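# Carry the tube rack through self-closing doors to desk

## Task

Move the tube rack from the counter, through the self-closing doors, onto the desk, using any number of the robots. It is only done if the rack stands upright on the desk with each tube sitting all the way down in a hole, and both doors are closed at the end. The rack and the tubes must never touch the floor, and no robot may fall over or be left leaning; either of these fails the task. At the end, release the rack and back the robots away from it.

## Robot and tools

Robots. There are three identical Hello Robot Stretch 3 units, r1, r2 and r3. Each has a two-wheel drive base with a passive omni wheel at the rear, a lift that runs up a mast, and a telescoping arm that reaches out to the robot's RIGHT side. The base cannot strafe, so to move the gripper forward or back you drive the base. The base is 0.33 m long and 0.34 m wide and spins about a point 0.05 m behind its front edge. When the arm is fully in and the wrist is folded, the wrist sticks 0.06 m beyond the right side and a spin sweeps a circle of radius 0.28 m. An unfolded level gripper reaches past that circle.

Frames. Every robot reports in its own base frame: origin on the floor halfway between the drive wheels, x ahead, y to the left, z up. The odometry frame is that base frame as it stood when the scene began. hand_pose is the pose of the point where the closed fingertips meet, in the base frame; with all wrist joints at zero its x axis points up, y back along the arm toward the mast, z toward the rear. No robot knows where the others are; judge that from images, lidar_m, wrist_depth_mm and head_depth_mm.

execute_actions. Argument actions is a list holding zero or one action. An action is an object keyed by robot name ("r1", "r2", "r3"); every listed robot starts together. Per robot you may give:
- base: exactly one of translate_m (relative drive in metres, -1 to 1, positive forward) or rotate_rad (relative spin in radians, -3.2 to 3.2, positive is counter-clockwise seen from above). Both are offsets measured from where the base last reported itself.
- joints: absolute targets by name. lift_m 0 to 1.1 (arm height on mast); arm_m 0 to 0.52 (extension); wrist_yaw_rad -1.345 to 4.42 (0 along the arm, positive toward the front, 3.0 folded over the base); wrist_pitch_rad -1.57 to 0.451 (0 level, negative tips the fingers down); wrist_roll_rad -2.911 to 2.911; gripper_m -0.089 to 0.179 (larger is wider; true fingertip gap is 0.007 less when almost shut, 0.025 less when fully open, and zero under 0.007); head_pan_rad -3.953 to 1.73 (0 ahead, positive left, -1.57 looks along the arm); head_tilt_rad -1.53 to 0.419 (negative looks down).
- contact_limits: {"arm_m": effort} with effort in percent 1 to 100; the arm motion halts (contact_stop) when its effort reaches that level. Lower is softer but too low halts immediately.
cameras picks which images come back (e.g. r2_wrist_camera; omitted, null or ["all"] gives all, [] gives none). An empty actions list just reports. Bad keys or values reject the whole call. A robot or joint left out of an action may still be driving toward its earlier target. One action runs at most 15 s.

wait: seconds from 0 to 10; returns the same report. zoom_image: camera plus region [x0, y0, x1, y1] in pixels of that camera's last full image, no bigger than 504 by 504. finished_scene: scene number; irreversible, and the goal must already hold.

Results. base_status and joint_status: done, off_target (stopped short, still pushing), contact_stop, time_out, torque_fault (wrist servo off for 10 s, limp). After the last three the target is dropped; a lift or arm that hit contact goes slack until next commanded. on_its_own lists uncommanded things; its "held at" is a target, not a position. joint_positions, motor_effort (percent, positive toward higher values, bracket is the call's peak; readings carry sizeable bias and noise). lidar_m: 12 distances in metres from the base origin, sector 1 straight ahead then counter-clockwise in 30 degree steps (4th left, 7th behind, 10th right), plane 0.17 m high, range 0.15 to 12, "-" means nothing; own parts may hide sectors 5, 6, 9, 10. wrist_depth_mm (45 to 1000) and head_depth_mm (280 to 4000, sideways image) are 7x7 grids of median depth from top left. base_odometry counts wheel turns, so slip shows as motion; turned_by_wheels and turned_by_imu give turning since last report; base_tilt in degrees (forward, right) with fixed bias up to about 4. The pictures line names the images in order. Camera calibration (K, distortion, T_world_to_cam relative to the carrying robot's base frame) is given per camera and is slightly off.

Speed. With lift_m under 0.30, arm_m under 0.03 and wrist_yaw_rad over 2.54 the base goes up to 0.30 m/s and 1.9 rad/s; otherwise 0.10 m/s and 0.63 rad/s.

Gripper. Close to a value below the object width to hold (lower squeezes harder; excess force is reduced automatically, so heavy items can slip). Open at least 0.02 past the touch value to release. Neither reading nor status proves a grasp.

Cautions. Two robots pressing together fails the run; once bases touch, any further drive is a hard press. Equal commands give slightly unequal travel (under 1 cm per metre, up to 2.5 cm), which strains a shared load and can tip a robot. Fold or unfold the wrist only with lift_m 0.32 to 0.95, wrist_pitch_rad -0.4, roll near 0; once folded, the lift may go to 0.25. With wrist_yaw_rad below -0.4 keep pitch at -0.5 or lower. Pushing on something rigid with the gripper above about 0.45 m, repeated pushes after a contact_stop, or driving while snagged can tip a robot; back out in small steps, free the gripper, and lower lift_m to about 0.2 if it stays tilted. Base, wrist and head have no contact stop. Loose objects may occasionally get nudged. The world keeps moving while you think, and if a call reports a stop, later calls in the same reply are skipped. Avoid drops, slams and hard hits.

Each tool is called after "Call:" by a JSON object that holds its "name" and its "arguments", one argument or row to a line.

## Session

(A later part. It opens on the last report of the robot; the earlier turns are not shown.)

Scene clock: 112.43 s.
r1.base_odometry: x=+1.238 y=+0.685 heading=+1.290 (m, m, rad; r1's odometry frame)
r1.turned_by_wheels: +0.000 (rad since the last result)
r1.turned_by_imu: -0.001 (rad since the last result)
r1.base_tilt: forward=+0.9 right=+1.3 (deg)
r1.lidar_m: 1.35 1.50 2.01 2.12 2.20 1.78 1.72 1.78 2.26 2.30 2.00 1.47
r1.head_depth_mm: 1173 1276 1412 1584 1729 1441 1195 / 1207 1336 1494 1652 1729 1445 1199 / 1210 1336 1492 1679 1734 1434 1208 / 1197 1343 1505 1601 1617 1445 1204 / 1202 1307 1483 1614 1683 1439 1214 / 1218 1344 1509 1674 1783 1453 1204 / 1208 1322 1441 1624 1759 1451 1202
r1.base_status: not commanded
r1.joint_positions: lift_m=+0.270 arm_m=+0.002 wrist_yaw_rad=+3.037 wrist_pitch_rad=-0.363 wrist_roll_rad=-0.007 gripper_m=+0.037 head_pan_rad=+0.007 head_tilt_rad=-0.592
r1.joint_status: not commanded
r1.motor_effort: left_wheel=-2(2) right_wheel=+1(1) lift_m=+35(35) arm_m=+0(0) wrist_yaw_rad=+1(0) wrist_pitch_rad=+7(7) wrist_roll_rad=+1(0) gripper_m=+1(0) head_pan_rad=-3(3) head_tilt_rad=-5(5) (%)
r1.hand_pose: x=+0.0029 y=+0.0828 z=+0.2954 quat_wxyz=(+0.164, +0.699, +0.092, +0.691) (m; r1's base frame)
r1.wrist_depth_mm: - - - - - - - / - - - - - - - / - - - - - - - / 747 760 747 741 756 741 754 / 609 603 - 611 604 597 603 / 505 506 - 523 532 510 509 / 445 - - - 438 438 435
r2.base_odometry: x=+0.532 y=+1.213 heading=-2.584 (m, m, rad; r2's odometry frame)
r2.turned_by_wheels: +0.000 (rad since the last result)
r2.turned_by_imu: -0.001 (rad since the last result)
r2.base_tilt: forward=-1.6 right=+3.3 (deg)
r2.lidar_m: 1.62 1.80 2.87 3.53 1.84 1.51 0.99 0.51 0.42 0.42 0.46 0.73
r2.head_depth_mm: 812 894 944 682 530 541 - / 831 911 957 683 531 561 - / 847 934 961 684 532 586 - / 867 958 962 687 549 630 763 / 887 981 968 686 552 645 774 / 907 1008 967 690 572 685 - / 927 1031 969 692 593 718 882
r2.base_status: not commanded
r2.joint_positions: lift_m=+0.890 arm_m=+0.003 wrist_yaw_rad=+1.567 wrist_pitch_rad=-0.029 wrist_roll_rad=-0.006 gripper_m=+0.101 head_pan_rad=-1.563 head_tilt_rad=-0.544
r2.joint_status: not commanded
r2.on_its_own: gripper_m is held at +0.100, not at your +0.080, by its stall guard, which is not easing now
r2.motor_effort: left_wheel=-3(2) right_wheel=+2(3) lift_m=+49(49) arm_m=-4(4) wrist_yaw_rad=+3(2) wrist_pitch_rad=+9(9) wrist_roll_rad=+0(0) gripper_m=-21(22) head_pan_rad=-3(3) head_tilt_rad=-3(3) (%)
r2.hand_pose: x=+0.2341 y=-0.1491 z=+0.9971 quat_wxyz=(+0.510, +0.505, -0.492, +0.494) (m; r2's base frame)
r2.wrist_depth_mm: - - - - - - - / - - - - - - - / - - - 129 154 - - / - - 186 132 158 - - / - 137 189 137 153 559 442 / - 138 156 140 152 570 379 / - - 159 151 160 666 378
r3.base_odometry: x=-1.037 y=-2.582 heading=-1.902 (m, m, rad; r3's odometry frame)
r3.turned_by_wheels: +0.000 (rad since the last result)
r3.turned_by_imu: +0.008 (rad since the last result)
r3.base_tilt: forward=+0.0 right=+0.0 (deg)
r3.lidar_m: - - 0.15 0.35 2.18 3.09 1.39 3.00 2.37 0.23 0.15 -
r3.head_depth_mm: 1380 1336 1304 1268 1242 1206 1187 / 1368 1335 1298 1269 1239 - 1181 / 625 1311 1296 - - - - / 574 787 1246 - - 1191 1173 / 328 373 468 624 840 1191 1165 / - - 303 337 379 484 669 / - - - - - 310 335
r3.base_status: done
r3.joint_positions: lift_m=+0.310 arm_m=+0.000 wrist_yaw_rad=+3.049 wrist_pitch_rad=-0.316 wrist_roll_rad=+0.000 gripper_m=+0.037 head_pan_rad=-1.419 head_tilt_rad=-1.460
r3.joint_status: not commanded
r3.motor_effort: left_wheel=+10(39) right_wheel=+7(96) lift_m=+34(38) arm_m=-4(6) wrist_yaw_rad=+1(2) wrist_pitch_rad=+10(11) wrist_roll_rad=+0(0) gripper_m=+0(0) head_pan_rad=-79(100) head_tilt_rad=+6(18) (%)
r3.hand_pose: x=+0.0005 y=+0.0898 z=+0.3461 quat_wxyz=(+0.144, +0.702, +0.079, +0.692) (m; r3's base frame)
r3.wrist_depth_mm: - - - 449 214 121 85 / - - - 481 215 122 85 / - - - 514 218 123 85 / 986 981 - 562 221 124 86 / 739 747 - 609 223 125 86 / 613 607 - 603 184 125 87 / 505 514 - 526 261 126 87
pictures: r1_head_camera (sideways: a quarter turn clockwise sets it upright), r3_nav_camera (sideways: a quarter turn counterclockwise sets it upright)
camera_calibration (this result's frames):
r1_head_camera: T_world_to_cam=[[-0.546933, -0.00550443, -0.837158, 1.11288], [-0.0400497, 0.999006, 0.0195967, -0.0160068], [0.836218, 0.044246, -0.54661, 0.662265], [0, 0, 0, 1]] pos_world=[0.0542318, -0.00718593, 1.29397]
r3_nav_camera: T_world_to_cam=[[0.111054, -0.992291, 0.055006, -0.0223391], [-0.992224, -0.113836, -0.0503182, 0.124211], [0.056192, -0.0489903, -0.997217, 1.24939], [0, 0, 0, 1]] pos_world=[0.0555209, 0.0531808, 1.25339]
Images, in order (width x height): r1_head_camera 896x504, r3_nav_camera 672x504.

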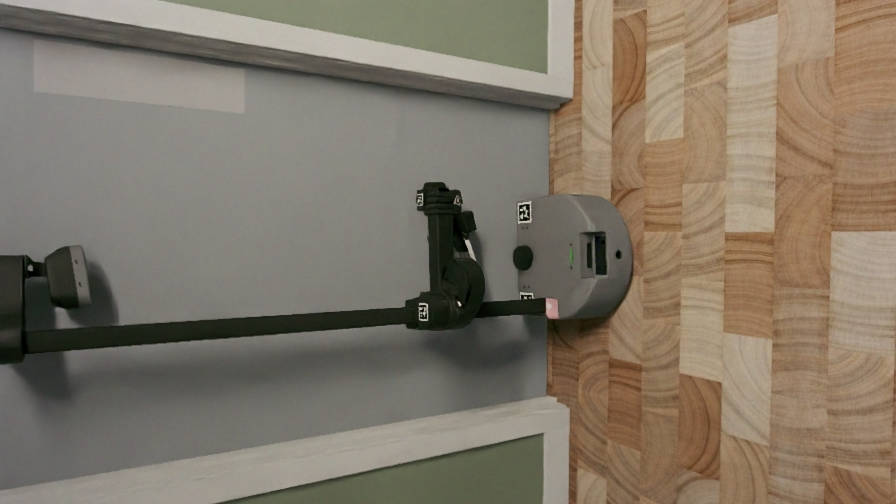

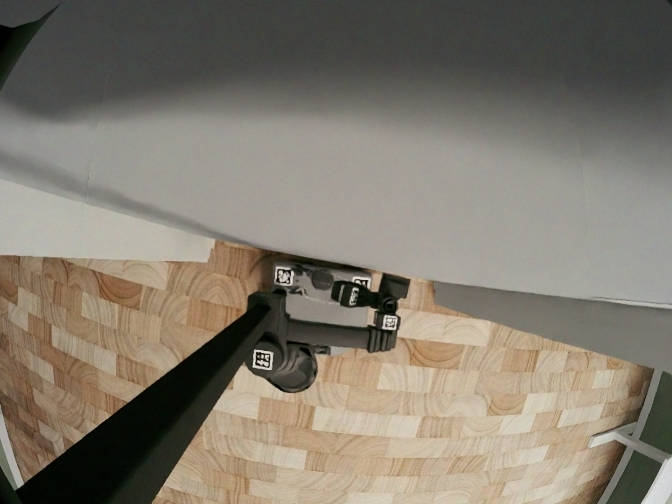

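Call:
{"name": "execute_actions", "arguments": {
  "actions": [
    {"r3":{"base":{"translate_m":-0.5},"joints":{"lift_m":0.27}},"r1":{"base":{"translate_m":-0.4}}}
  ],
  "cameras": []
}}

Call:
{"name": "execute_actions", "arguments": {
  "actions": [
    {"r3":{"base":{"rotate_rad":2.78},"joints":{"head_pan_rad":-1.57,"head_tilt_rad":-1.45}}}
  ],
  "cameras": []
}}

Call:
{"name": "execute_actions", "arguments": {
  "actions": [
    {"r3":{"base":{"translate_m":-0.55},"joints":{"lift_m":0.31}}}
  ],
  "cameras": ["r3_nav_camera","r1_head_camera"]
}}

Scene clock: 117.10 s.
r1.base_odometry: x=+1.127 y=+0.300 heading=+1.290 (m, m, rad; r1's odometry frame)
r1.turned_by_wheels: +0.000 (rad since the last result)
r1.turned_by_imu: +0.001 (rad since the last result)
r1.base_tilt: forward=+1.0 right=+1.3 (deg)
r1.lidar_m: 1.24 1.88 2.20 2.12 1.86 1.36 1.32 1.37 1.88 2.18 2.39 1.88
r1.head_depth_mm: 1461 1623 1806 2051 1786 1440 1197 / 1533 1675 1858 2071 1795 1440 1203 / 1543 1698 1898 2094 1691 1437 1206 / 1505 1704 1904 2044 1575 1442 1206 / 1053 1688 1878 2086 1677 1446 1205 / 1565 1696 1882 2080 1794 1447 1203 / 1498 1650 1832 2083 1806 1444 1204
r1.base_status: done
r1.joint_positions: lift_m=+0.270 arm_m=+0.002 wrist_yaw_rad=+3.037 wrist_pitch_rad=-0.363 wrist_roll_rad=-0.007 gripper_m=+0.037 head_pan_rad=+0.007 head_tilt_rad=-0.594
r1.joint_status: not commanded
r1.motor_effort: left_wheel=-3(10) right_wheel=+1(4) lift_m=+35(35) arm_m=+0(0) wrist_yaw_rad=+0(1) wrist_pitch_rad=+7(7) wrist_roll_rad=+0(1) gripper_m=+0(0) head_pan_rad=-3(3) head_tilt_rad=-3(4) (%)
r1.hand_pose: x=+0.0029 y=+0.0828 z=+0.2954 quat_wxyz=(+0.164, +0.699, +0.092, +0.691) (m; r1's base frame)
r1.wrist_depth_mm: - - - - - - - / - - - - - - - / - - - - - - - / 759 750 758 752 747 751 742 / 603 599 - 605 611 605 600 / 507 512 - 525 518 506 504 / 451 - - - 432 434 439
r2.base_odometry: x=+0.532 y=+1.213 heading=-2.584 (m, m, rad; r2's odometry frame)
r2.turned_by_wheels: +0.000 (rad since the last result)
r2.turned_by_imu: +0.000 (rad since the last result)
r2.base_tilt: forward=-1.6 right=+3.2 (deg)
r2.lidar_m: 1.62 1.80 2.86 3.53 1.84 1.51 0.99 0.51 0.42 0.42 0.46 0.73
r2.head_depth_mm: 815 894 944 680 530 541 - / 833 915 957 683 531 561 - / 847 935 959 685 533 585 - / 868 956 965 687 550 628 763 / 886 980 964 687 552 645 773 / 908 1006 969 689 572 685 - / 929 1032 972 692 593 718 877
r2.base_status: not commanded
r2.joint_positions: lift_m=+0.890 arm_m=+0.003 wrist_yaw_rad=+1.567 wrist_pitch_rad=-0.029 wrist_roll_rad=-0.006 gripper_m=+0.101 head_pan_rad=-1.563 head_tilt_rad=-0.544
r2.joint_status: not commanded
r2.on_its_own: gripper_m is held at +0.100, not at your +0.080, by its stall guard, which is not easing now
r2.motor_effort: left_wheel=-3(2) right_wheel=+3(2) lift_m=+49(49) arm_m=-4(4) wrist_yaw_rad=+2(2) wrist_pitch_rad=+9(9) wrist_roll_rad=+0(0) gripper_m=-21(21) head_pan_rad=-3(3) head_tilt_rad=-3(3) (%)
r2.hand_pose: x=+0.2341 y=-0.1491 z=+0.9971 quat_wxyz=(+0.510, +0.505, -0.492, +0.494) (m; r2's base frame)
r2.wrist_depth_mm: - - - - - - - / - - - - - - - / - - - 129 153 - - / - - 185 132 158 - - / - 137 190 137 154 549 448 / - 138 156 140 152 558 380 / - - 160 151 160 660 379
r3.base_odometry: x=-0.875 y=-2.110 heading=-1.902 (m, m, rad; r3's odometry frame)
r3.turned_by_wheels: +0.000 (rad since the last result)
r3.turned_by_imu: +0.002 (rad since the last result)
r3.base_tilt: forward=+0.2 right=+0.0 (deg)
r3.lidar_m: 0.57 0.60 0.71 2.09 2.20 2.71 1.29 2.79 2.68 1.57 0.65 0.58
r3.head_depth_mm: 1387 1350 1304 1272 1245 1205 1175 / 1381 1338 1312 1272 - 1194 1184 / 1377 1339 1296 1271 - - 1169 / 1373 1331 1293 - - 1190 1167 / 1367 1329 1294 1252 1225 1186 1165 / 1363 1321 1283 1252 1216 1187 1161 / 1347 1318 1285 1250 1215 1183 1156
r3.base_status: done
r3.joint_positions: lift_m=+0.270 arm_m=+0.000 wrist_yaw_rad=+3.049 wrist_pitch_rad=-0.316 wrist_roll_rad=+0.000 gripper_m=+0.037 head_pan_rad=-1.564 head_tilt_rad=-1.447
r3.joint_status: all done
r3.motor_effort: left_wheel=+1(7) right_wheel=-2(10) lift_m=+28(29) arm_m=-4(4) wrist_yaw_rad=+0(1) wrist_pitch_rad=+11(10) wrist_roll_rad=+0(0) gripper_m=+0(0) head_pan_rad=-3(78) head_tilt_rad=-2(6) (%)
r3.hand_pose: x=+0.0005 y=+0.0898 z=+0.3063 quat_wxyz=(+0.144, +0.702, +0.079, +0.692) (m; r3's base frame)
r3.wrist_depth_mm: - - - - - 768 526 / - - - - - 761 555 / - - - - - 784 592 / 909 891 928 928 920 769 619 / 700 700 - 744 701 699 627 / 552 557 - 562 579 558 567 / 459 474 - 502 468 472 467
pictures: none
No camera images: the call's "cameras" was empty. Leave "cameras" out to get every camera's image.

Scene clock: 120.07 s.
r1.base_odometry: x=+1.127 y=+0.300 heading=+1.290 (m, m, rad; r1's odometry frame)
r1.turned_by_wheels: +0.000 (rad since the last result)
r1.turned_by_imu: -0.001 (rad since the last result)
r1.base_tilt: forward=+1.0 right=+1.4 (deg)
r1.lidar_m: 1.29 1.87 2.21 2.12 1.87 1.37 1.32 1.37 1.89 2.18 2.39 1.87
r1.head_depth_mm: 1464 1621 1805 2027 1792 1432 1196 / 1530 1684 1869 2076 1794 1437 1201 / 1501 1657 1886 2047 1685 1441 1198 / 1505 1709 1888 2044 1677 1442 1201 / 1555 1722 1924 2084 1737 1445 1203 / 1553 1702 1892 2095 1790 1439 1203 / 1490 1641 1850 2105 1808 1440 1205
r1.base_status: not commanded
r1.joint_positions: lift_m=+0.270 arm_m=+0.002 wrist_yaw_rad=+3.037 wrist_pitch_rad=-0.363 wrist_roll_rad=-0.007 gripper_m=+0.037 head_pan_rad=+0.007 head_tilt_rad=-0.594
r1.joint_status: not commanded
r1.motor_effort: left_wheel=-2(2) right_wheel=+1(1) lift_m=+35(35) arm_m=+0(0) wrist_yaw_rad=+1(1) wrist_pitch_rad=+7(7) wrist_roll_rad=+1(0) gripper_m=+0(0) head_pan_rad=-3(3) head_tilt_rad=-4(4) (%)
r1.hand_pose: x=+0.0029 y=+0.0828 z=+0.2954 quat_wxyz=(+0.164, +0.699, +0.092, +0.691) (m; r1's base frame)
r1.wrist_depth_mm: - - - - - - - / - - - - - - - / - - - - - - - / 744 752 745 751 749 748 760 / 608 604 - 604 612 605 602 / 505 509 - 520 527 516 512 / 449 - - - 435 440 439
r2.base_odometry: x=+0.532 y=+1.213 heading=-2.584 (m, m, rad; r2's odometry frame)
r2.turned_by_wheels: +0.000 (rad since the last result)
r2.turned_by_imu: +0.000 (rad since the last result)
r2.base_tilt: forward=-1.6 right=+3.2 (deg)
r2.lidar_m: 1.62 1.80 2.87 3.54 1.84 1.51 0.99 0.51 0.42 0.42 0.46 0.73
r2.head_depth_mm: 814 891 946 681 531 540 - / 831 914 956 684 531 561 - / 849 934 960 684 533 585 - / 867 957 963 687 551 629 764 / 885 980 968 687 552 645 774 / 909 1004 965 690 572 686 - / 931 1033 971 691 593 718 880
r2.base_status: not commanded
r2.joint_positions: lift_m=+0.890 arm_m=+0.003 wrist_yaw_rad=+1.567 wrist_pitch_rad=-0.029 wrist_roll_rad=-0.006 gripper_m=+0.101 head_pan_rad=-1.563 head_tilt_rad=-0.544
r2.joint_status: not commanded
r2.on_its_own: gripper_m is held at +0.100, not at your +0.080, by its stall guard, which is not easing now
r2.motor_effort: left_wheel=-2(2) right_wheel=+3(3) lift_m=+49(49) arm_m=-4(4) wrist_yaw_rad=+3(3) wrist_pitch_rad=+9(9) wrist_roll_rad=+0(0) gripper_m=-21(21) head_pan_rad=-2(3) head_tilt_rad=-3(3) (%)
r2.hand_pose: x=+0.2341 y=-0.1491 z=+0.9971 quat_wxyz=(+0.510, +0.505, -0.492, +0.494) (m; r2's base frame)
r2.wrist_depth_mm: - - - - - - - / - - - - - - - / - - - 129 154 - - / - - 187 132 158 - - / - 137 191 136 154 552 444 / - 138 156 140 151 558 381 / - - 160 151 160 662 378
r3.base_odometry: x=-0.875 y=-2.109 heading=+0.878 (m, m, rad; r3's odometry frame)
r3.turned_by_wheels: +2.780 (rad since the last result)
r3.turned_by_imu: +2.741 (rad since the last result)
r3.base_tilt: forward=+0.2 right=+0.0 (deg)
r3.lidar_m: 1.38 1.29 2.68 2.22 1.09 0.65 0.57 0.57 0.64 0.90 2.09 2.36
r3.head_depth_mm: 878 1090 1295 1275 1241 1209 1176 / 1063 1249 1301 1274 - 1194 1177 / 1333 1335 1302 1278 - - 1162 / 1375 1326 1295 - - 1192 1166 / 1369 1325 1291 1251 1220 1192 1162 / 1357 1323 1283 1253 1221 1190 1161 / 1363 1318 1286 1245 1214 1189 1156
r3.base_status: done
r3.joint_positions: lift_m=+0.270 arm_m=+0.000 wrist_yaw_rad=+3.049 wrist_pitch_rad=-0.316 wrist_roll_rad=+0.000 gripper_m=+0.037 head_pan_rad=-1.564 head_tilt_rad=-1.447
r3.joint_status: all done
r3.motor_effort: left_wheel=-2(7) right_wheel=+3(15) lift_m=+28(28) arm_m=-4(5) wrist_yaw_rad=+1(0) wrist_pitch_rad=+10(11) wrist_roll_rad=+0(0) gripper_m=+0(0) head_pan_rad=-3(3) head_tilt_rad=-2(2) (%)
r3.hand_pose: x=+0.0005 y=+0.0898 z=+0.3063 quat_wxyz=(+0.144, +0.702, +0.079, +0.692) (m; r3's base frame)
r3.wrist_depth_mm: - - - - - - - / - - - - - - - / - - - - - - - / 881 922 922 891 921 933 923 / 664 678 - 734 691 705 699 / 554 552 - 556 583 554 562 / 467 481 - 492 468 474 470
pictures: none
No camera images: the call's "cameras" was empty. Leave "cameras" out to get every camera's image.

Scene clock: 126.10 s.
r1.base_odometry: x=+1.127 y=+0.300 heading=+1.290 (m, m, rad; r1's odometry frame)
r1.turned_by_wheels: +0.000 (rad since the last result)
r1.turned_by_imu: -0.001 (rad since the last result)
r1.base_tilt: forward=+0.9 right=+1.3 (deg)
r1.lidar_m: 1.81 1.87 2.20 2.12 1.86 1.37 1.32 1.37 1.88 2.18 2.39 1.88
r1.head_depth_mm: 1466 1625 1812 2036 1800 1438 1197 / 1814 1878 1877 2089 1799 1436 1200 / 1697 1906 2080 2072 1793 1446 1207 / 1689 1863 2012 2218 1795 1441 1205 / 1624 1795 1985 2179 1797 1437 1201 / 1573 1713 1892 2110 1809 1445 1207 / 1493 1654 1852 2076 1804 1441 1206
r1.base_status: not commanded
r1.joint_positions: lift_m=+0.270 arm_m=+0.002 wrist_yaw_rad=+3.037 wrist_pitch_rad=-0.363 wrist_roll_rad=-0.007 gripper_m=+0.037 head_pan_rad=+0.007 head_tilt_rad=-0.594
r1.joint_status: not commanded
r1.motor_effort: left_wheel=-4(3) right_wheel=+1(1) lift_m=+35(35) arm_m=+0(0) wrist_yaw_rad=+0(1) wrist_pitch_rad=+7(7) wrist_roll_rad=+0(1) gripper_m=+0(0) head_pan_rad=-2(3) head_tilt_rad=-4(3) (%)
r1.hand_pose: x=+0.0029 y=+0.0828 z=+0.2954 quat_wxyz=(+0.164, +0.699, +0.092, +0.691) (m; r1's base frame)
r1.wrist_depth_mm: - - - - - - - / - - - - - - - / - - - - - - - / 750 758 746 763 764 757 759 / 605 608 - 616 610 606 604 / 510 508 - 526 516 509 508 / 445 - - - 438 433 438
r2.base_odometry: x=+0.532 y=+1.213 heading=-2.584 (m, m, rad; r2's odometry frame)
r2.turned_by_wheels: +0.000 (rad since the last result)
r2.turned_by_imu: +0.000 (rad since the last result)
r2.base_tilt: forward=-1.6 right=+3.2 (deg)
r2.lidar_m: 1.63 1.80 2.87 3.51 1.84 1.51 0.99 0.51 0.42 0.42 0.46 0.73
r2.head_depth_mm: 814 892 945 680 530 542 - / 831 915 957 682 532 562 - / 849 933 959 686 532 586 - / 868 955 962 685 551 629 763 / 885 980 967 690 552 645 772 / 908 1006 970 691 572 686 - / 928 1032 972 691 594 715 879
r2.base_status: not commanded
r2.joint_positions: lift_m=+0.890 arm_m=+0.003 wrist_yaw_rad=+1.567 wrist_pitch_rad=-0.029 wrist_roll_rad=-0.006 gripper_m=+0.101 head_pan_rad=-1.563 head_tilt_rad=-0.544
r2.joint_status: not commanded
r2.on_its_own: gripper_m is held at +0.100, not at your +0.080, by its stall guard, which is not easing now
r2.motor_effort: left_wheel=-3(2) right_wheel=+2(3) lift_m=+50(49) arm_m=-4(4) wrist_yaw_rad=+2(2) wrist_pitch_rad=+9(9) wrist_roll_rad=+0(0) gripper_m=-21(22) head_pan_rad=-2(3) head_tilt_rad=-3(4) (%)
r2.hand_pose: x=+0.2341 y=-0.1491 z=+0.9971 quat_wxyz=(+0.510, +0.505, -0.492, +0.494) (m; r2's base frame)
r2.wrist_depth_mm: - - - - - - - / - - - - - - - / - - - 129 154 - - / - - 185 133 158 - - / - 137 189 136 154 560 447 / - 138 156 140 152 561 384 / - - 159 150 159 676 375
r3.base_odometry: x=-1.226 y=-2.533 heading=+0.878 (m, m, rad; r3's odometry frame)
r3.turned_by_wheels: +0.000 (rad since the last result)
r3.turned_by_imu: +0.005 (rad since the last result)
r3.base_tilt: forward=+0.1 right=+0.0 (deg)
r3.lidar_m: 1.81 3.14 2.88 0.27 0.27 0.97 0.28 0.26 0.26 0.33 0.63 2.55
r3.head_depth_mm: 346 415 513 673 923 1199 1176 / 393 483 622 873 - - 965 / 454 578 789 - - - 640 / 537 718 1082 - - 1190 1161 / 658 949 1291 1259 1222 1193 1164 / 823 1126 1288 1251 1219 1188 1162 / 890 1320 1286 1251 1214 1187 1156
r3.base_status: translate_m off_target (by the wheels' count: -0.5499 of -0.5500)
r3.joint_positions: lift_m=+0.310 arm_m=+0.000 wrist_yaw_rad=+3.050 wrist_pitch_rad=-0.316 wrist_roll_rad=+0.000 gripper_m=+0.037 head_pan_rad=-1.566 head_tilt_rad=-1.446
r3.joint_status: all done
r3.on_its_own: right_wheel is at rest, and its effort (-20) is outside its rest range (-18 to +18)
r3.motor_effort: left_wheel=-14(25) right_wheel=-20(60) lift_m=+37(39) arm_m=-4(4) wrist_yaw_rad=+0(1) wrist_pitch_rad=+10(10) wrist_roll_rad=+0(0) gripper_m=+0(0) head_pan_rad=-2(3) head_tilt_rad=-2(3) (%)
r3.hand_pose: x=+0.0004 y=+0.0898 z=+0.3460 quat_wxyz=(+0.144, +0.702, +0.079, +0.693) (m; r3's base frame)
r3.wrist_depth_mm: 232 - - - - - - / 450 - - - - - - / 735 268 328 - - - - / 790 288 621 - - - - / 750 321 - 796 780 770 774 / 606 354 - 606 629 616 616 / 505 488 - 531 511 514 513
pictures: r1_head_camera (sideways: a quarter turn clockwise sets it upright), r3_nav_camera (sideways: a quarter turn counterclockwise sets it upright)
camera_calibration (this result's frames):
r1_head_camera: T_world_to_cam=[[-0.548039, -0.00551205, -0.836434, 1.11194], [-0.0400239, 0.999006, 0.0196406, -0.0160641], [0.835494, 0.0442412, -0.547715, 0.663707], [0, 0, 0, 1]] pos_world=[0.0542213, -0.00718599, 1.2939]
r3_nav_camera: T_world_to_cam=[[-0.0349481, -0.996999, 0.0690784, -0.0397703], [-0.998211, 0.0314682, -0.0508385, 0.124926], [0.0485121, -0.0707316, -0.996315, 1.24828], [0, 0, 0, 1]] pos_world=[0.0627562, 0.0447106, 1.25278]
Images, in order (width x height): r1_head_camera 896x504, r3_nav_camera 672x504.

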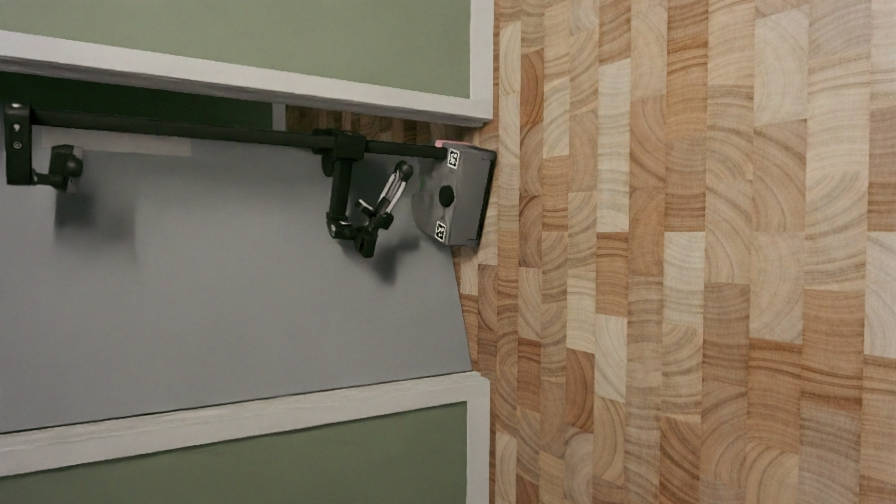

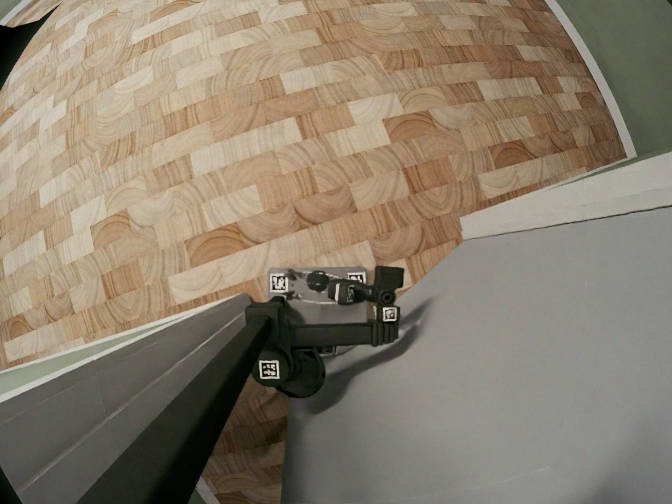

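Call:
{"name": "execute_actions", "arguments": {
  "actions": [
    {"r3":{"base":{"rotate_rad":0.35}}}
  ],
  "cameras": []
}}

Call:
{"name": "execute_actions", "arguments": {
  "actions": [
    {"r3":{"base":{"translate_m":-0.45}}}
  ],
  "cameras": ["r3_nav_camera","r1_head_camera"]
}}

Scene clock: 128.40 s.
r1.base_odometry: x=+1.127 y=+0.300 heading=+1.290 (m, m, rad; r1's odometry frame)
r1.turned_by_wheels: +0.000 (rad since the last result)
r1.turned_by_imu: +0.000 (rad since the last result)
r1.base_tilt: forward=+0.9 right=+1.3 (deg)
r1.lidar_m: 1.81 1.87 2.20 2.12 1.86 1.37 1.32 1.38 1.88 2.18 2.38 1.88
r1.head_depth_mm: 1462 1623 1805 2035 1781 1430 1196 / 1856 1898 1952 2085 1796 1439 1199 / 1724 1935 2068 2078 1789 1449 1201 / 1689 1857 2049 2201 1795 1442 1200 / 1626 1788 1996 2197 1796 1441 1203 / 1580 1709 1892 2099 1810 1440 1202 / 1496 1651 1853 2096 1806 1445 1203
r1.base_status: not commanded
r1.joint_positions: lift_m=+0.270 arm_m=+0.002 wrist_yaw_rad=+3.037 wrist_pitch_rad=-0.363 wrist_roll_rad=-0.007 gripper_m=+0.037 head_pan_rad=+0.007 head_tilt_rad=-0.594
r1.joint_status: not commanded
r1.motor_effort: left_wheel=-3(2) right_wheel=+1(1) lift_m=+35(35) arm_m=+0(0) wrist_yaw_rad=+0(0) wrist_pitch_rad=+7(7) wrist_roll_rad=+1(1) gripper_m=+0(1) head_pan_rad=-3(3) head_tilt_rad=-4(3) (%)
r1.hand_pose: x=+0.0029 y=+0.0828 z=+0.2954 quat_wxyz=(+0.164, +0.699, +0.092, +0.691) (m; r1's base frame)
r1.wrist_depth_mm: - - - - - - - / - - - - - - - / - - - - - - - / 754 753 767 756 745 747 755 / 612 605 - 606 613 596 610 / 506 502 - 521 523 509 510 / 446 - - - 435 438 439
r2.base_odometry: x=+0.532 y=+1.213 heading=-2.584 (m, m, rad; r2's odometry frame)
r2.turned_by_wheels: +0.000 (rad since the last result)
r2.turned_by_imu: +0.000 (rad since the last result)
r2.base_tilt: forward=-1.6 right=+3.2 (deg)
r2.lidar_m: 1.62 1.80 2.87 3.51 1.83 1.51 0.99 0.51 0.42 0.42 0.46 0.73
r2.head_depth_mm: 815 890 944 682 531 541 - / 833 913 959 682 531 561 - / 850 934 957 686 532 585 - / 864 957 962 687 550 628 763 / 887 982 966 688 552 644 775 / 908 1009 970 690 571 685 - / 929 1034 969 690 592 716 878
r2.base_status: not commanded
r2.joint_positions: lift_m=+0.890 arm_m=+0.003 wrist_yaw_rad=+1.567 wrist_pitch_rad=-0.029 wrist_roll_rad=-0.006 gripper_m=+0.101 head_pan_rad=-1.563 head_tilt_rad=-0.544
r2.joint_status: not commanded
r2.on_its_own: gripper_m is held at +0.100, not at your +0.080, by its stall guard, which is not easing now
r2.motor_effort: left_wheel=-3(3) right_wheel=+3(3) lift_m=+49(49) arm_m=-4(4) wrist_yaw_rad=+2(3) wrist_pitch_rad=+9(9) wrist_roll_rad=+0(0) gripper_m=-21(21) head_pan_rad=-3(3) head_tilt_rad=-3(2) (%)
r2.hand_pose: x=+0.2341 y=-0.1491 z=+0.9971 quat_wxyz=(+0.510, +0.505, -0.492, +0.494) (m; r2's base frame)
r2.wrist_depth_mm: - - - - - - - / - - - - - - - / - - - 129 153 - - / - - 185 132 157 - - / - 137 189 136 154 550 446 / - 138 156 140 152 573 381 / - - 161 151 160 688 370
r3.base_odometry: x=-1.226 y=-2.532 heading=+1.227 (m, m, rad; r3's odometry frame)
r3.turned_by_wheels: +0.349 (rad since the last result)
r3.turned_by_imu: +0.341 (rad since the last result)
r3.base_tilt: forward=+0.1 right=+0.0 (deg)
r3.lidar_m: 1.81 2.88 2.18 0.26 0.28 0.33 0.27 0.27 0.30 0.49 2.37 3.24
r3.head_depth_mm: 474 534 607 708 813 1191 1173 / 578 668 788 949 - - 1174 / 737 890 1115 - - - 662 / 882 1176 1294 - - 1062 700 / 1372 1335 1296 1252 1225 1195 1151 / 1358 1330 1283 1252 1215 1179 1155 / 1359 1316 1283 1244 1221 1182 1155
r3.base_status: done
r3.joint_positions: lift_m=+0.310 arm_m=+0.000 wrist_yaw_rad=+3.050 wrist_pitch_rad=-0.316 wrist_roll_rad=+0.000 gripper_m=+0.037 head_pan_rad=-1.566 head_tilt_rad=-1.446
r3.joint_status: not commanded
r3.on_its_own: left_wheel is at rest, and its effort (-23) is outside its rest range (-18 to +18)
r3.motor_effort: left_wheel=-23(27) right_wheel=-6(8) lift_m=+37(37) arm_m=-4(4) wrist_yaw_rad=+0(0) wrist_pitch_rad=+11(10) wrist_roll_rad=+0(0) gripper_m=+0(0) head_pan_rad=-1(3) head_tilt_rad=-2(3) (%)
r3.hand_pose: x=+0.0004 y=+0.0898 z=+0.3460 quat_wxyz=(+0.144, +0.702, +0.079, +0.693) (m; r3's base frame)
r3.wrist_depth_mm: 760 - 269 287 - - - / 806 - 288 307 - - - / 879 896 310 331 - - - / 916 941 340 362 - - - / 744 753 - 392 760 762 772 / 599 609 - 431 629 628 625 / 505 517 - 470 514 512 518
pictures: none
No camera images: the call's "cameras" was empty. Leave "cameras" out to get every camera's image.

Scene clock: 133.90 s.
r1.base_odometry: x=+1.127 y=+0.300 heading=+1.290 (m, m, rad; r1's odometry frame)
r1.turned_by_wheels: +0.000 (rad since the last result)
r1.turned_by_imu: -0.001 (rad since the last result)
r1.base_tilt: forward=+1.0 right=+1.4 (deg)
r1.lidar_m: 1.85 1.87 2.20 2.12 1.87 1.37 1.32 1.38 1.88 2.18 2.39 1.88
r1.head_depth_mm: 1465 1608 1804 2047 1778 1434 1199 / 3349 3637 1947 2093 1793 1435 1203 / 3376 3738 3095 2357 1795 1431 1197 / 2014 2214 2373 2385 1805 1441 1199 / 1788 1952 2140 2269 1791 1449 1204 / 1621 1741 1898 2096 1797 1448 1204 / 1491 1649 1838 2083 1799 1442 1205
r1.base_status: not commanded
r1.joint_positions: lift_m=+0.270 arm_m=+0.002 wrist_yaw_rad=+3.037 wrist_pitch_rad=-0.363 wrist_roll_rad=-0.007 gripper_m=+0.037 head_pan_rad=+0.007 head_tilt_rad=-0.594
r1.joint_status: not commanded
r1.motor_effort: left_wheel=-3(2) right_wheel=+1(1) lift_m=+35(35) arm_m=+0(1) wrist_yaw_rad=+0(0) wrist_pitch_rad=+7(7) wrist_roll_rad=+1(1) gripper_m=+0(0) head_pan_rad=-4(3) head_tilt_rad=-3(3) (%)
r1.hand_pose: x=+0.0029 y=+0.0828 z=+0.2954 quat_wxyz=(+0.164, +0.699, +0.092, +0.691) (m; r1's base frame)
r1.wrist_depth_mm: - - - - - - - / - - - - - - - / - - - - - - - / 760 747 741 763 760 761 758 / 617 614 - 608 604 605 611 / 510 513 - 525 521 498 511 / 449 - - - 432 434 439
r2.base_odometry: x=+0.532 y=+1.213 heading=-2.584 (m, m, rad; r2's odometry frame)
r2.turned_by_wheels: +0.000 (rad since the last result)
r2.turned_by_imu: +0.000 (rad since the last result)
r2.base_tilt: forward=-1.6 right=+3.2 (deg)
r2.lidar_m: 1.62 1.81 2.87 3.51 1.84 1.51 0.99 0.51 0.42 0.42 0.46 0.73
r2.head_depth_mm: 814 891 945 681 530 541 - / 833 912 955 682 531 560 - / 849 933 959 684 531 585 - / 868 956 965 686 550 629 763 / 888 983 965 688 552 645 773 / 907 1004 968 691 573 686 - / 927 1036 971 691 594 717 879
r2.base_status: not commanded
r2.joint_positions: lift_m=+0.890 arm_m=+0.003 wrist_yaw_rad=+1.567 wrist_pitch_rad=-0.029 wrist_roll_rad=-0.006 gripper_m=+0.101 head_pan_rad=-1.563 head_tilt_rad=-0.544
r2.joint_status: not commanded
r2.on_its_own: gripper_m is held at +0.100, not at your +0.080, by its stall guard, which is not easing now
r2.motor_effort: left_wheel=-3(2) right_wheel=+2(2) lift_m=+49(49) arm_m=-4(4) wrist_yaw_rad=+3(3) wrist_pitch_rad=+9(9) wrist_roll_rad=+0(0) gripper_m=-22(22) head_pan_rad=-2(3) head_tilt_rad=-3(3) (%)
r2.hand_pose: x=+0.2341 y=-0.1491 z=+0.9971 quat_wxyz=(+0.510, +0.505, -0.492, +0.494) (m; r2's base frame)
r2.wrist_depth_mm: - - - - - - - / - - - - - - - / - - - 129 154 - - / - - 185 133 157 - - / - 138 189 136 153 547 443 / - 138 157 140 151 567 384 / - - 160 152 159 671 373
r3.base_odometry: x=-1.377 y=-2.956 heading=+1.227 (m, m, rad; r3's odometry frame)
r3.turned_by_wheels: +0.000 (rad since the last result)
r3.turned_by_imu: +0.002 (rad since the last result)
r3.base_tilt: forward=+0.1 right=+0.0 (deg)
r3.lidar_m: 2.26 0.45 0.53 0.87 0.91 1.27 0.30 0.24 0.24 0.27 0.42 3.27
r3.head_depth_mm: 299 362 473 679 1239 1201 1182 / 321 405 552 829 - - 1177 / 354 461 655 - - - 1163 / 396 534 813 - - 1189 1163 / 449 633 1069 1257 1227 1195 1161 / 517 775 1281 1250 1220 1191 1159 / 610 1009 1276 1252 1213 1183 1147
r3.base_status: done
r3.joint_positions: lift_m=+0.310 arm_m=+0.000 wrist_yaw_rad=+3.050 wrist_pitch_rad=-0.316 wrist_roll_rad=+0.000 gripper_m=+0.037 head_pan_rad=-1.566 head_tilt_rad=-1.446
r3.joint_status: not commanded
r3.motor_effort: left_wheel=-10(23) right_wheel=-5(35) lift_m=+37(37) arm_m=-4(4) wrist_yaw_rad=+0(0) wrist_pitch_rad=+10(10) wrist_roll_rad=+0(0) gripper_m=+0(0) head_pan_rad=-1(1) head_tilt_rad=-3(3) (%)
r3.hand_pose: x=+0.0004 y=+0.0898 z=+0.3460 quat_wxyz=(+0.144, +0.702, +0.079, +0.693) (m; r3's base frame)
r3.wrist_depth_mm: 761 - 821 849 853 549 374 / 824 - 876 904 900 546 378 / 893 906 934 984 990 557 393 / 932 938 970 - 887 569 414 / 760 750 - 804 770 566 453 / 614 605 - 610 648 555 503 / 498 507 - 531 509 522 518
pictures: r1_head_camera (sideways: a quarter turn clockwise sets it upright), r3_nav_camera (sideways: a quarter turn counterclockwise sets it upright)
camera_calibration (this result's frames):
r1_head_camera: T_world_to_cam=[[-0.548039, -0.00551206, -0.836434, 1.11194], [-0.0400239, 0.999006, 0.0196406, -0.0160641], [0.835494, 0.0442412, -0.547715, 0.663707], [0, 0, 0, 1]] pos_world=[0.0542213, -0.00718599, 1.2939]
r3_nav_camera: T_world_to_cam=[[-0.0349482, -0.996999, 0.0690786, -0.0397705], [-0.998211, 0.0314683, -0.0508385, 0.124926], [0.0485121, -0.0707317, -0.996315, 1.24828], [0, 0, 0, 1]] pos_world=[0.0627562, 0.0447106, 1.25278]
Images, in order (width x height): r1_head_camera 896x504, r3_nav_camera 672x504.

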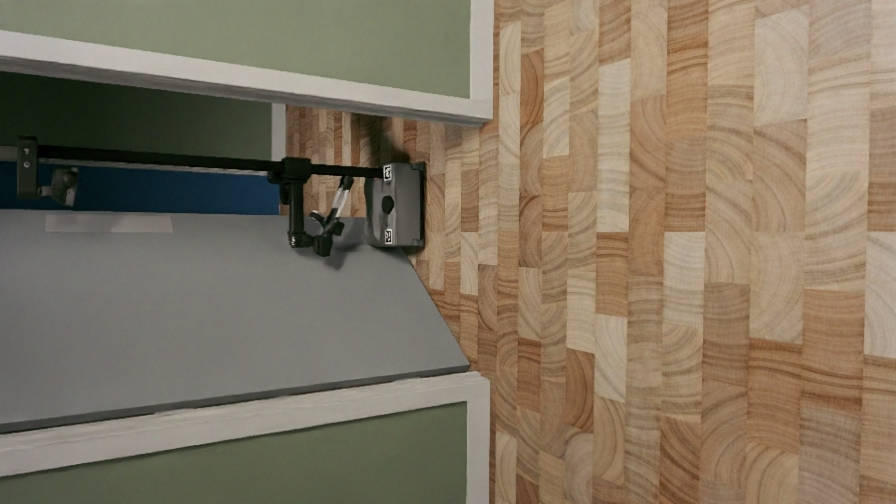

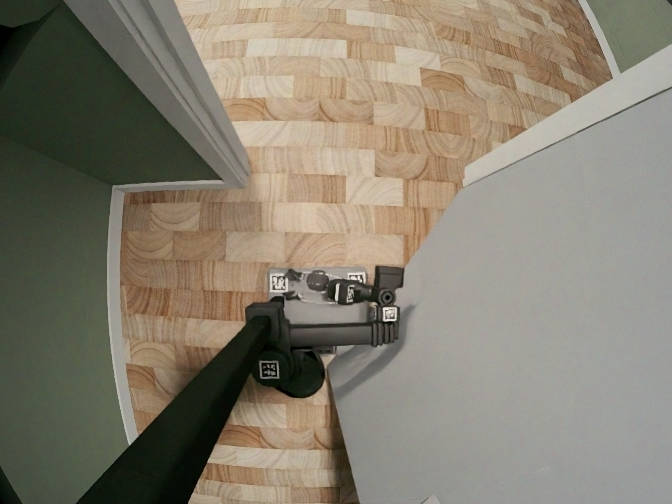

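Call:
{"name": "execute_actions", "arguments": {
  "actions": [
    {"r3":{"base":{"rotate_rad":1.0}}}
  ],
  "cameras": []
}}

Call:
{"name": "execute_actions", "arguments": {
  "actions": [
    {"r3":{"base":{"translate_m":-0.4},"joints":{"head_pan_rad":-2.6,"head_tilt_rad":-1.2}}}
  ],
  "cameras": ["r3_nav_camera","r1_head_camera"]
}}

Scene clock: 137.23 s.
r1.base_odometry: x=+1.127 y=+0.300 heading=+1.290 (m, m, rad; r1's odometry frame)
r1.turned_by_wheels: +0.000 (rad since the last result)
r1.turned_by_imu: -0.001 (rad since the last result)
r1.base_tilt: forward=+0.9 right=+1.3 (deg)
r1.lidar_m: 1.85 1.87 2.20 2.12 1.87 1.37 1.33 1.37 1.89 2.19 2.40 1.88
r1.head_depth_mm: 1472 1611 1800 2053 1787 1433 1200 / 3333 3645 1938 2076 1806 1442 1200 / 3335 3766 3089 2364 1788 1444 1200 / 2050 2260 2444 2376 1794 1441 1202 / 1804 1987 2155 2271 1797 1443 1204 / 1612 1754 1926 2098 1793 1442 1207 / 1489 1653 1840 2078 1801 1456 1205
r1.base_status: not commanded
r1.joint_positions: lift_m=+0.270 arm_m=+0.002 wrist_yaw_rad=+3.037 wrist_pitch_rad=-0.363 wrist_roll_rad=-0.007 gripper_m=+0.037 head_pan_rad=+0.007 head_tilt_rad=-0.594
r1.joint_status: not commanded
r1.motor_effort: left_wheel=-3(3) right_wheel=+1(1) lift_m=+35(35) arm_m=+0(0) wrist_yaw_rad=+0(1) wrist_pitch_rad=+7(7) wrist_roll_rad=+1(0) gripper_m=+0(1) head_pan_rad=-3(3) head_tilt_rad=-4(3) (%)
r1.hand_pose: x=+0.0029 y=+0.0828 z=+0.2954 quat_wxyz=(+0.164, +0.699, +0.092, +0.691) (m; r1's base frame)
r1.wrist_depth_mm: - - - - - - - / - - - - - - - / - - - - - - - / 759 748 751 763 764 759 761 / 609 604 - 609 611 609 609 / 507 509 - 527 521 507 507 / 448 - - - 438 439 436
r2.base_odometry: x=+0.532 y=+1.213 heading=-2.584 (m, m, rad; r2's odometry frame)
r2.turned_by_wheels: +0.000 (rad since the last result)
r2.turned_by_imu: +0.000 (rad since the last result)
r2.base_tilt: forward=-1.6 right=+3.3 (deg)
r2.lidar_m: 1.62 1.80 2.87 3.49 1.83 1.52 0.99 0.51 0.42 0.42 0.46 0.73
r2.head_depth_mm: 816 892 948 680 530 541 - / 828 912 956 682 531 561 - / 848 932 962 684 533 585 - / 868 961 966 687 550 629 763 / 885 983 967 689 553 646 774 / 908 1008 968 690 572 685 - / 932 1034 971 692 592 717 878
r2.base_status: not commanded
r2.joint_positions: lift_m=+0.890 arm_m=+0.003 wrist_yaw_rad=+1.567 wrist_pitch_rad=-0.029 wrist_roll_rad=-0.006 gripper_m=+0.101 head_pan_rad=-1.563 head_tilt_rad=-0.544
r2.joint_status: not commanded
r2.on_its_own: gripper_m is held at +0.100, not at your +0.080, by its stall guard, which is not easing now
r2.motor_effort: left_wheel=-3(2) right_wheel=+3(3) lift_m=+50(49) arm_m=-4(4) wrist_yaw_rad=+2(2) wrist_pitch_rad=+9(9) wrist_roll_rad=+0(0) gripper_m=-21(22) head_pan_rad=-2(2) head_tilt_rad=-3(2) (%)
r2.hand_pose: x=+0.2341 y=-0.1491 z=+0.9971 quat_wxyz=(+0.510, +0.505, -0.492, +0.494) (m; r2's base frame)
r2.wrist_depth_mm: - - - - - - - / - - - - - - - / - - - 129 154 - - / - - 185 132 158 - - / - 137 189 136 155 557 442 / - 139 157 140 152 549 379 / - - 160 151 159 675 381
r3.base_odometry: x=-1.377 y=-2.956 heading=+2.227 (m, m, rad; r3's odometry frame)
r3.turned_by_wheels: +1.000 (rad since the last result)
r3.turned_by_imu: +0.979 (rad since the last result)
r3.base_tilt: forward=+0.2 right=+0.1 (deg)
r3.lidar_m: 0.48 0.86 0.89 1.20 0.37 0.28 0.27 0.29 0.42 3.09 2.25 0.45
r3.head_depth_mm: 887 869 845 823 761 740 1169 / 1387 1267 1240 1181 - - 1184 / 1382 1334 1313 - - - 1166 / 1370 1331 1296 - - 1195 1169 / 1372 1330 1290 1251 1229 1189 1160 / 1366 1326 1287 1253 1218 1186 1160 / 1362 1318 1281 1249 1212 1185 1155
r3.base_status: done
r3.joint_positions: lift_m=+0.310 arm_m=+0.000 wrist_yaw_rad=+3.050 wrist_pitch_rad=-0.316 wrist_roll_rad=+0.000 gripper_m=+0.037 head_pan_rad=-1.566 head_tilt_rad=-1.446
r3.joint_status: not commanded
r3.motor_effort: left_wheel=-15(19) right_wheel=-9(13) lift_m=+36(37) arm_m=-4(4) wrist_yaw_rad=+0(0) wrist_pitch_rad=+11(10) wrist_roll_rad=+0(0) gripper_m=+0(0) head_pan_rad=-2(2) head_tilt_rad=-3(2) (%)
r3.hand_pose: x=+0.0004 y=+0.0898 z=+0.3460 quat_wxyz=(+0.144, +0.702, +0.079, +0.693) (m; r3's base frame)
r3.wrist_depth_mm: - - - - 988 782 679 / - - - - - 828 689 / - - - - - 869 714 / 980 998 996 992 - 882 743 / 696 756 - 792 776 768 739 / 344 598 - 620 641 608 612 / 347 507 - 517 511 509 522
pictures: none
No camera images: the call's "cameras" was empty. Leave "cameras" out to get every camera's image.

Scene clock: 142.27 s.
r1.base_odometry: x=+1.127 y=+0.300 heading=+1.290 (m, m, rad; r1's odometry frame)
r1.turned_by_wheels: +0.000 (rad since the last result)
r1.turned_by_imu: -0.001 (rad since the last result)
r1.base_tilt: forward=+1.0 right=+1.4 (deg)
r1.lidar_m: 1.85 1.88 2.20 2.12 1.87 1.37 1.32 1.37 1.88 2.19 2.39 1.88
r1.head_depth_mm: 1464 1617 1815 2050 1790 1434 1198 / 3308 3648 1939 2085 1795 1437 1199 / 3460 3750 3531 2385 1797 1438 1199 / 3429 3801 3311 2407 1811 1445 1203 / 3410 3801 2582 2399 1805 1434 1202 / 1748 1756 1923 2103 1797 1441 1202 / 1487 1656 1850 2083 1802 1445 1205
r1.base_status: not commanded
r1.joint_positions: lift_m=+0.270 arm_m=+0.002 wrist_yaw_rad=+3.037 wrist_pitch_rad=-0.363 wrist_roll_rad=-0.007 gripper_m=+0.037 head_pan_rad=+0.007 head_tilt_rad=-0.594
r1.joint_status: not commanded
r1.motor_effort: left_wheel=-3(3) right_wheel=+1(1) lift_m=+35(35) arm_m=+0(0) wrist_yaw_rad=+1(1) wrist_pitch_rad=+7(7) wrist_roll_rad=+0(0) gripper_m=+0(1) head_pan_rad=-3(3) head_tilt_rad=-3(4) (%)
r1.hand_pose: x=+0.0029 y=+0.0828 z=+0.2954 quat_wxyz=(+0.164, +0.699, +0.092, +0.691) (m; r1's base frame)
r1.wrist_depth_mm: - - - - - - - / - - - - - - - / - - - - - - - / 746 742 744 746 761 742 753 / 601 610 - 604 611 602 609 / 511 502 - 522 528 510 505 / 452 - - - 434 441 440
r2.base_odometry: x=+0.532 y=+1.213 heading=-2.584 (m, m, rad; r2's odometry frame)
r2.turned_by_wheels: +0.000 (rad since the last result)
r2.turned_by_imu: +0.000 (rad since the last result)
r2.base_tilt: forward=-1.6 right=+3.3 (deg)
r2.lidar_m: 1.62 1.80 2.87 3.52 1.84 1.52 0.99 0.51 0.42 0.42 0.46 0.73
r2.head_depth_mm: 813 890 945 680 530 541 - / 831 914 957 682 531 561 - / 849 932 956 685 532 586 - / 867 956 963 686 550 629 763 / 887 980 966 688 551 646 773 / 908 1006 969 691 572 686 - / 927 1032 972 692 593 717 878
r2.base_status: not commanded
r2.joint_positions: lift_m=+0.890 arm_m=+0.003 wrist_yaw_rad=+1.567 wrist_pitch_rad=-0.029 wrist_roll_rad=-0.006 gripper_m=+0.101 head_pan_rad=-1.563 head_tilt_rad=-0.544
r2.joint_status: not commanded
r2.on_its_own: gripper_m is held at +0.100, not at your +0.080, by its stall guard, which is not easing now
r2.motor_effort: left_wheel=-3(2) right_wheel=+3(2) lift_m=+49(49) arm_m=-4(4) wrist_yaw_rad=+2(2) wrist_pitch_rad=+9(9) wrist_roll_rad=+0(0) gripper_m=-21(21) head_pan_rad=-2(3) head_tilt_rad=-4(3) (%)
r2.hand_pose: x=+0.2341 y=-0.1491 z=+0.9971 quat_wxyz=(+0.510, +0.505, -0.492, +0.494) (m; r2's base frame)
r2.wrist_depth_mm: - - - - - - - / - - - - - - - / - - - 129 154 - - / - - 185 132 157 - - / - 137 189 136 154 563 448 / - 138 157 140 152 566 378 / - - 159 150 159 667 379
r3.base_odometry: x=-1.133 y=-3.273 heading=+2.227 (m, m, rad; r3's odometry frame)
r3.turned_by_wheels: +0.000 (rad since the last result)
r3.turned_by_imu: +0.002 (rad since the last result)
r3.base_tilt: forward=+0.1 right=+0.0 (deg)
r3.lidar_m: 0.84 1.20 1.24 1.67 1.67 0.39 0.27 0.26 0.27 0.36 2.47 0.90
r3.head_depth_mm: - 321 425 625 1243 1182 1089 / - 321 422 620 934 - 1093 / - 319 419 614 967 - 1095 / - 317 417 607 908 - 1094 / - 315 414 602 891 - 1097 / - 313 411 595 1078 1147 1093 / - 312 408 589 1057 1171 1095
r3.base_status: done
r3.joint_positions: lift_m=+0.310 arm_m=+0.000 wrist_yaw_rad=+3.050 wrist_pitch_rad=-0.316 wrist_roll_rad=+0.000 gripper_m=+0.037 head_pan_rad=-2.593 head_tilt_rad=-1.199
r3.joint_status: all done
r3.motor_effort: left_wheel=-7(21) right_wheel=-5(26) lift_m=+36(37) arm_m=-4(4) wrist_yaw_rad=+0(0) wrist_pitch_rad=+10(10) wrist_roll_rad=+0(0) gripper_m=+0(0) head_pan_rad=-3(47) head_tilt_rad=-1(23) (%)
r3.hand_pose: x=+0.0004 y=+0.0898 z=+0.3460 quat_wxyz=(+0.144, +0.702, +0.079, +0.693) (m; r3's base frame)
r3.wrist_depth_mm: - - - - - - 912 / - - - - - - 946 / - - - - - - 987 / 994 - 992 - - - 967 / 762 763 - 800 774 788 767 / 606 611 - 613 642 617 623 / 507 515 - 534 515 510 518
pictures: r1_head_camera (sideways: a quarter turn clockwise sets it upright), r3_nav_camera (sideways: a quarter turn counterclockwise sets it upright)
camera_calibration (this result's frames):
r1_head_camera: T_world_to_cam=[[-0.548039, -0.00551206, -0.836434, 1.11194], [-0.0400239, 0.999006, 0.0196406, -0.0160641], [0.835494, 0.0442412, -0.547715, 0.663707], [0, 0, 0, 1]] pos_world=[0.0542213, -0.00718599, 1.2939]
r3_nav_camera: T_world_to_cam=[[-0.831153, -0.461235, 0.310558, -0.349355], [-0.500949, 0.863517, -0.0582193, 0.13152], [-0.241319, -0.203963, -0.94877, 1.18846], [0, 0, 0, 1]] pos_world=[0.0623164, -0.0323018, 1.24373]
Images, in order (width x height): r1_head_camera 896x504, r3_nav_camera 672x504.

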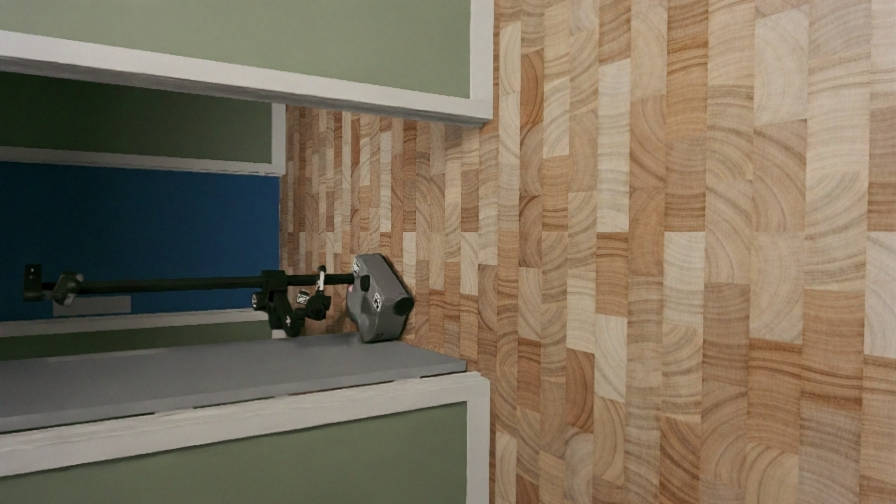

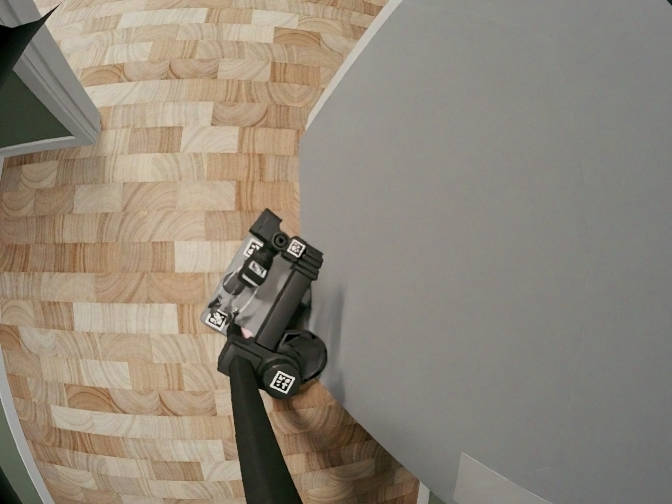

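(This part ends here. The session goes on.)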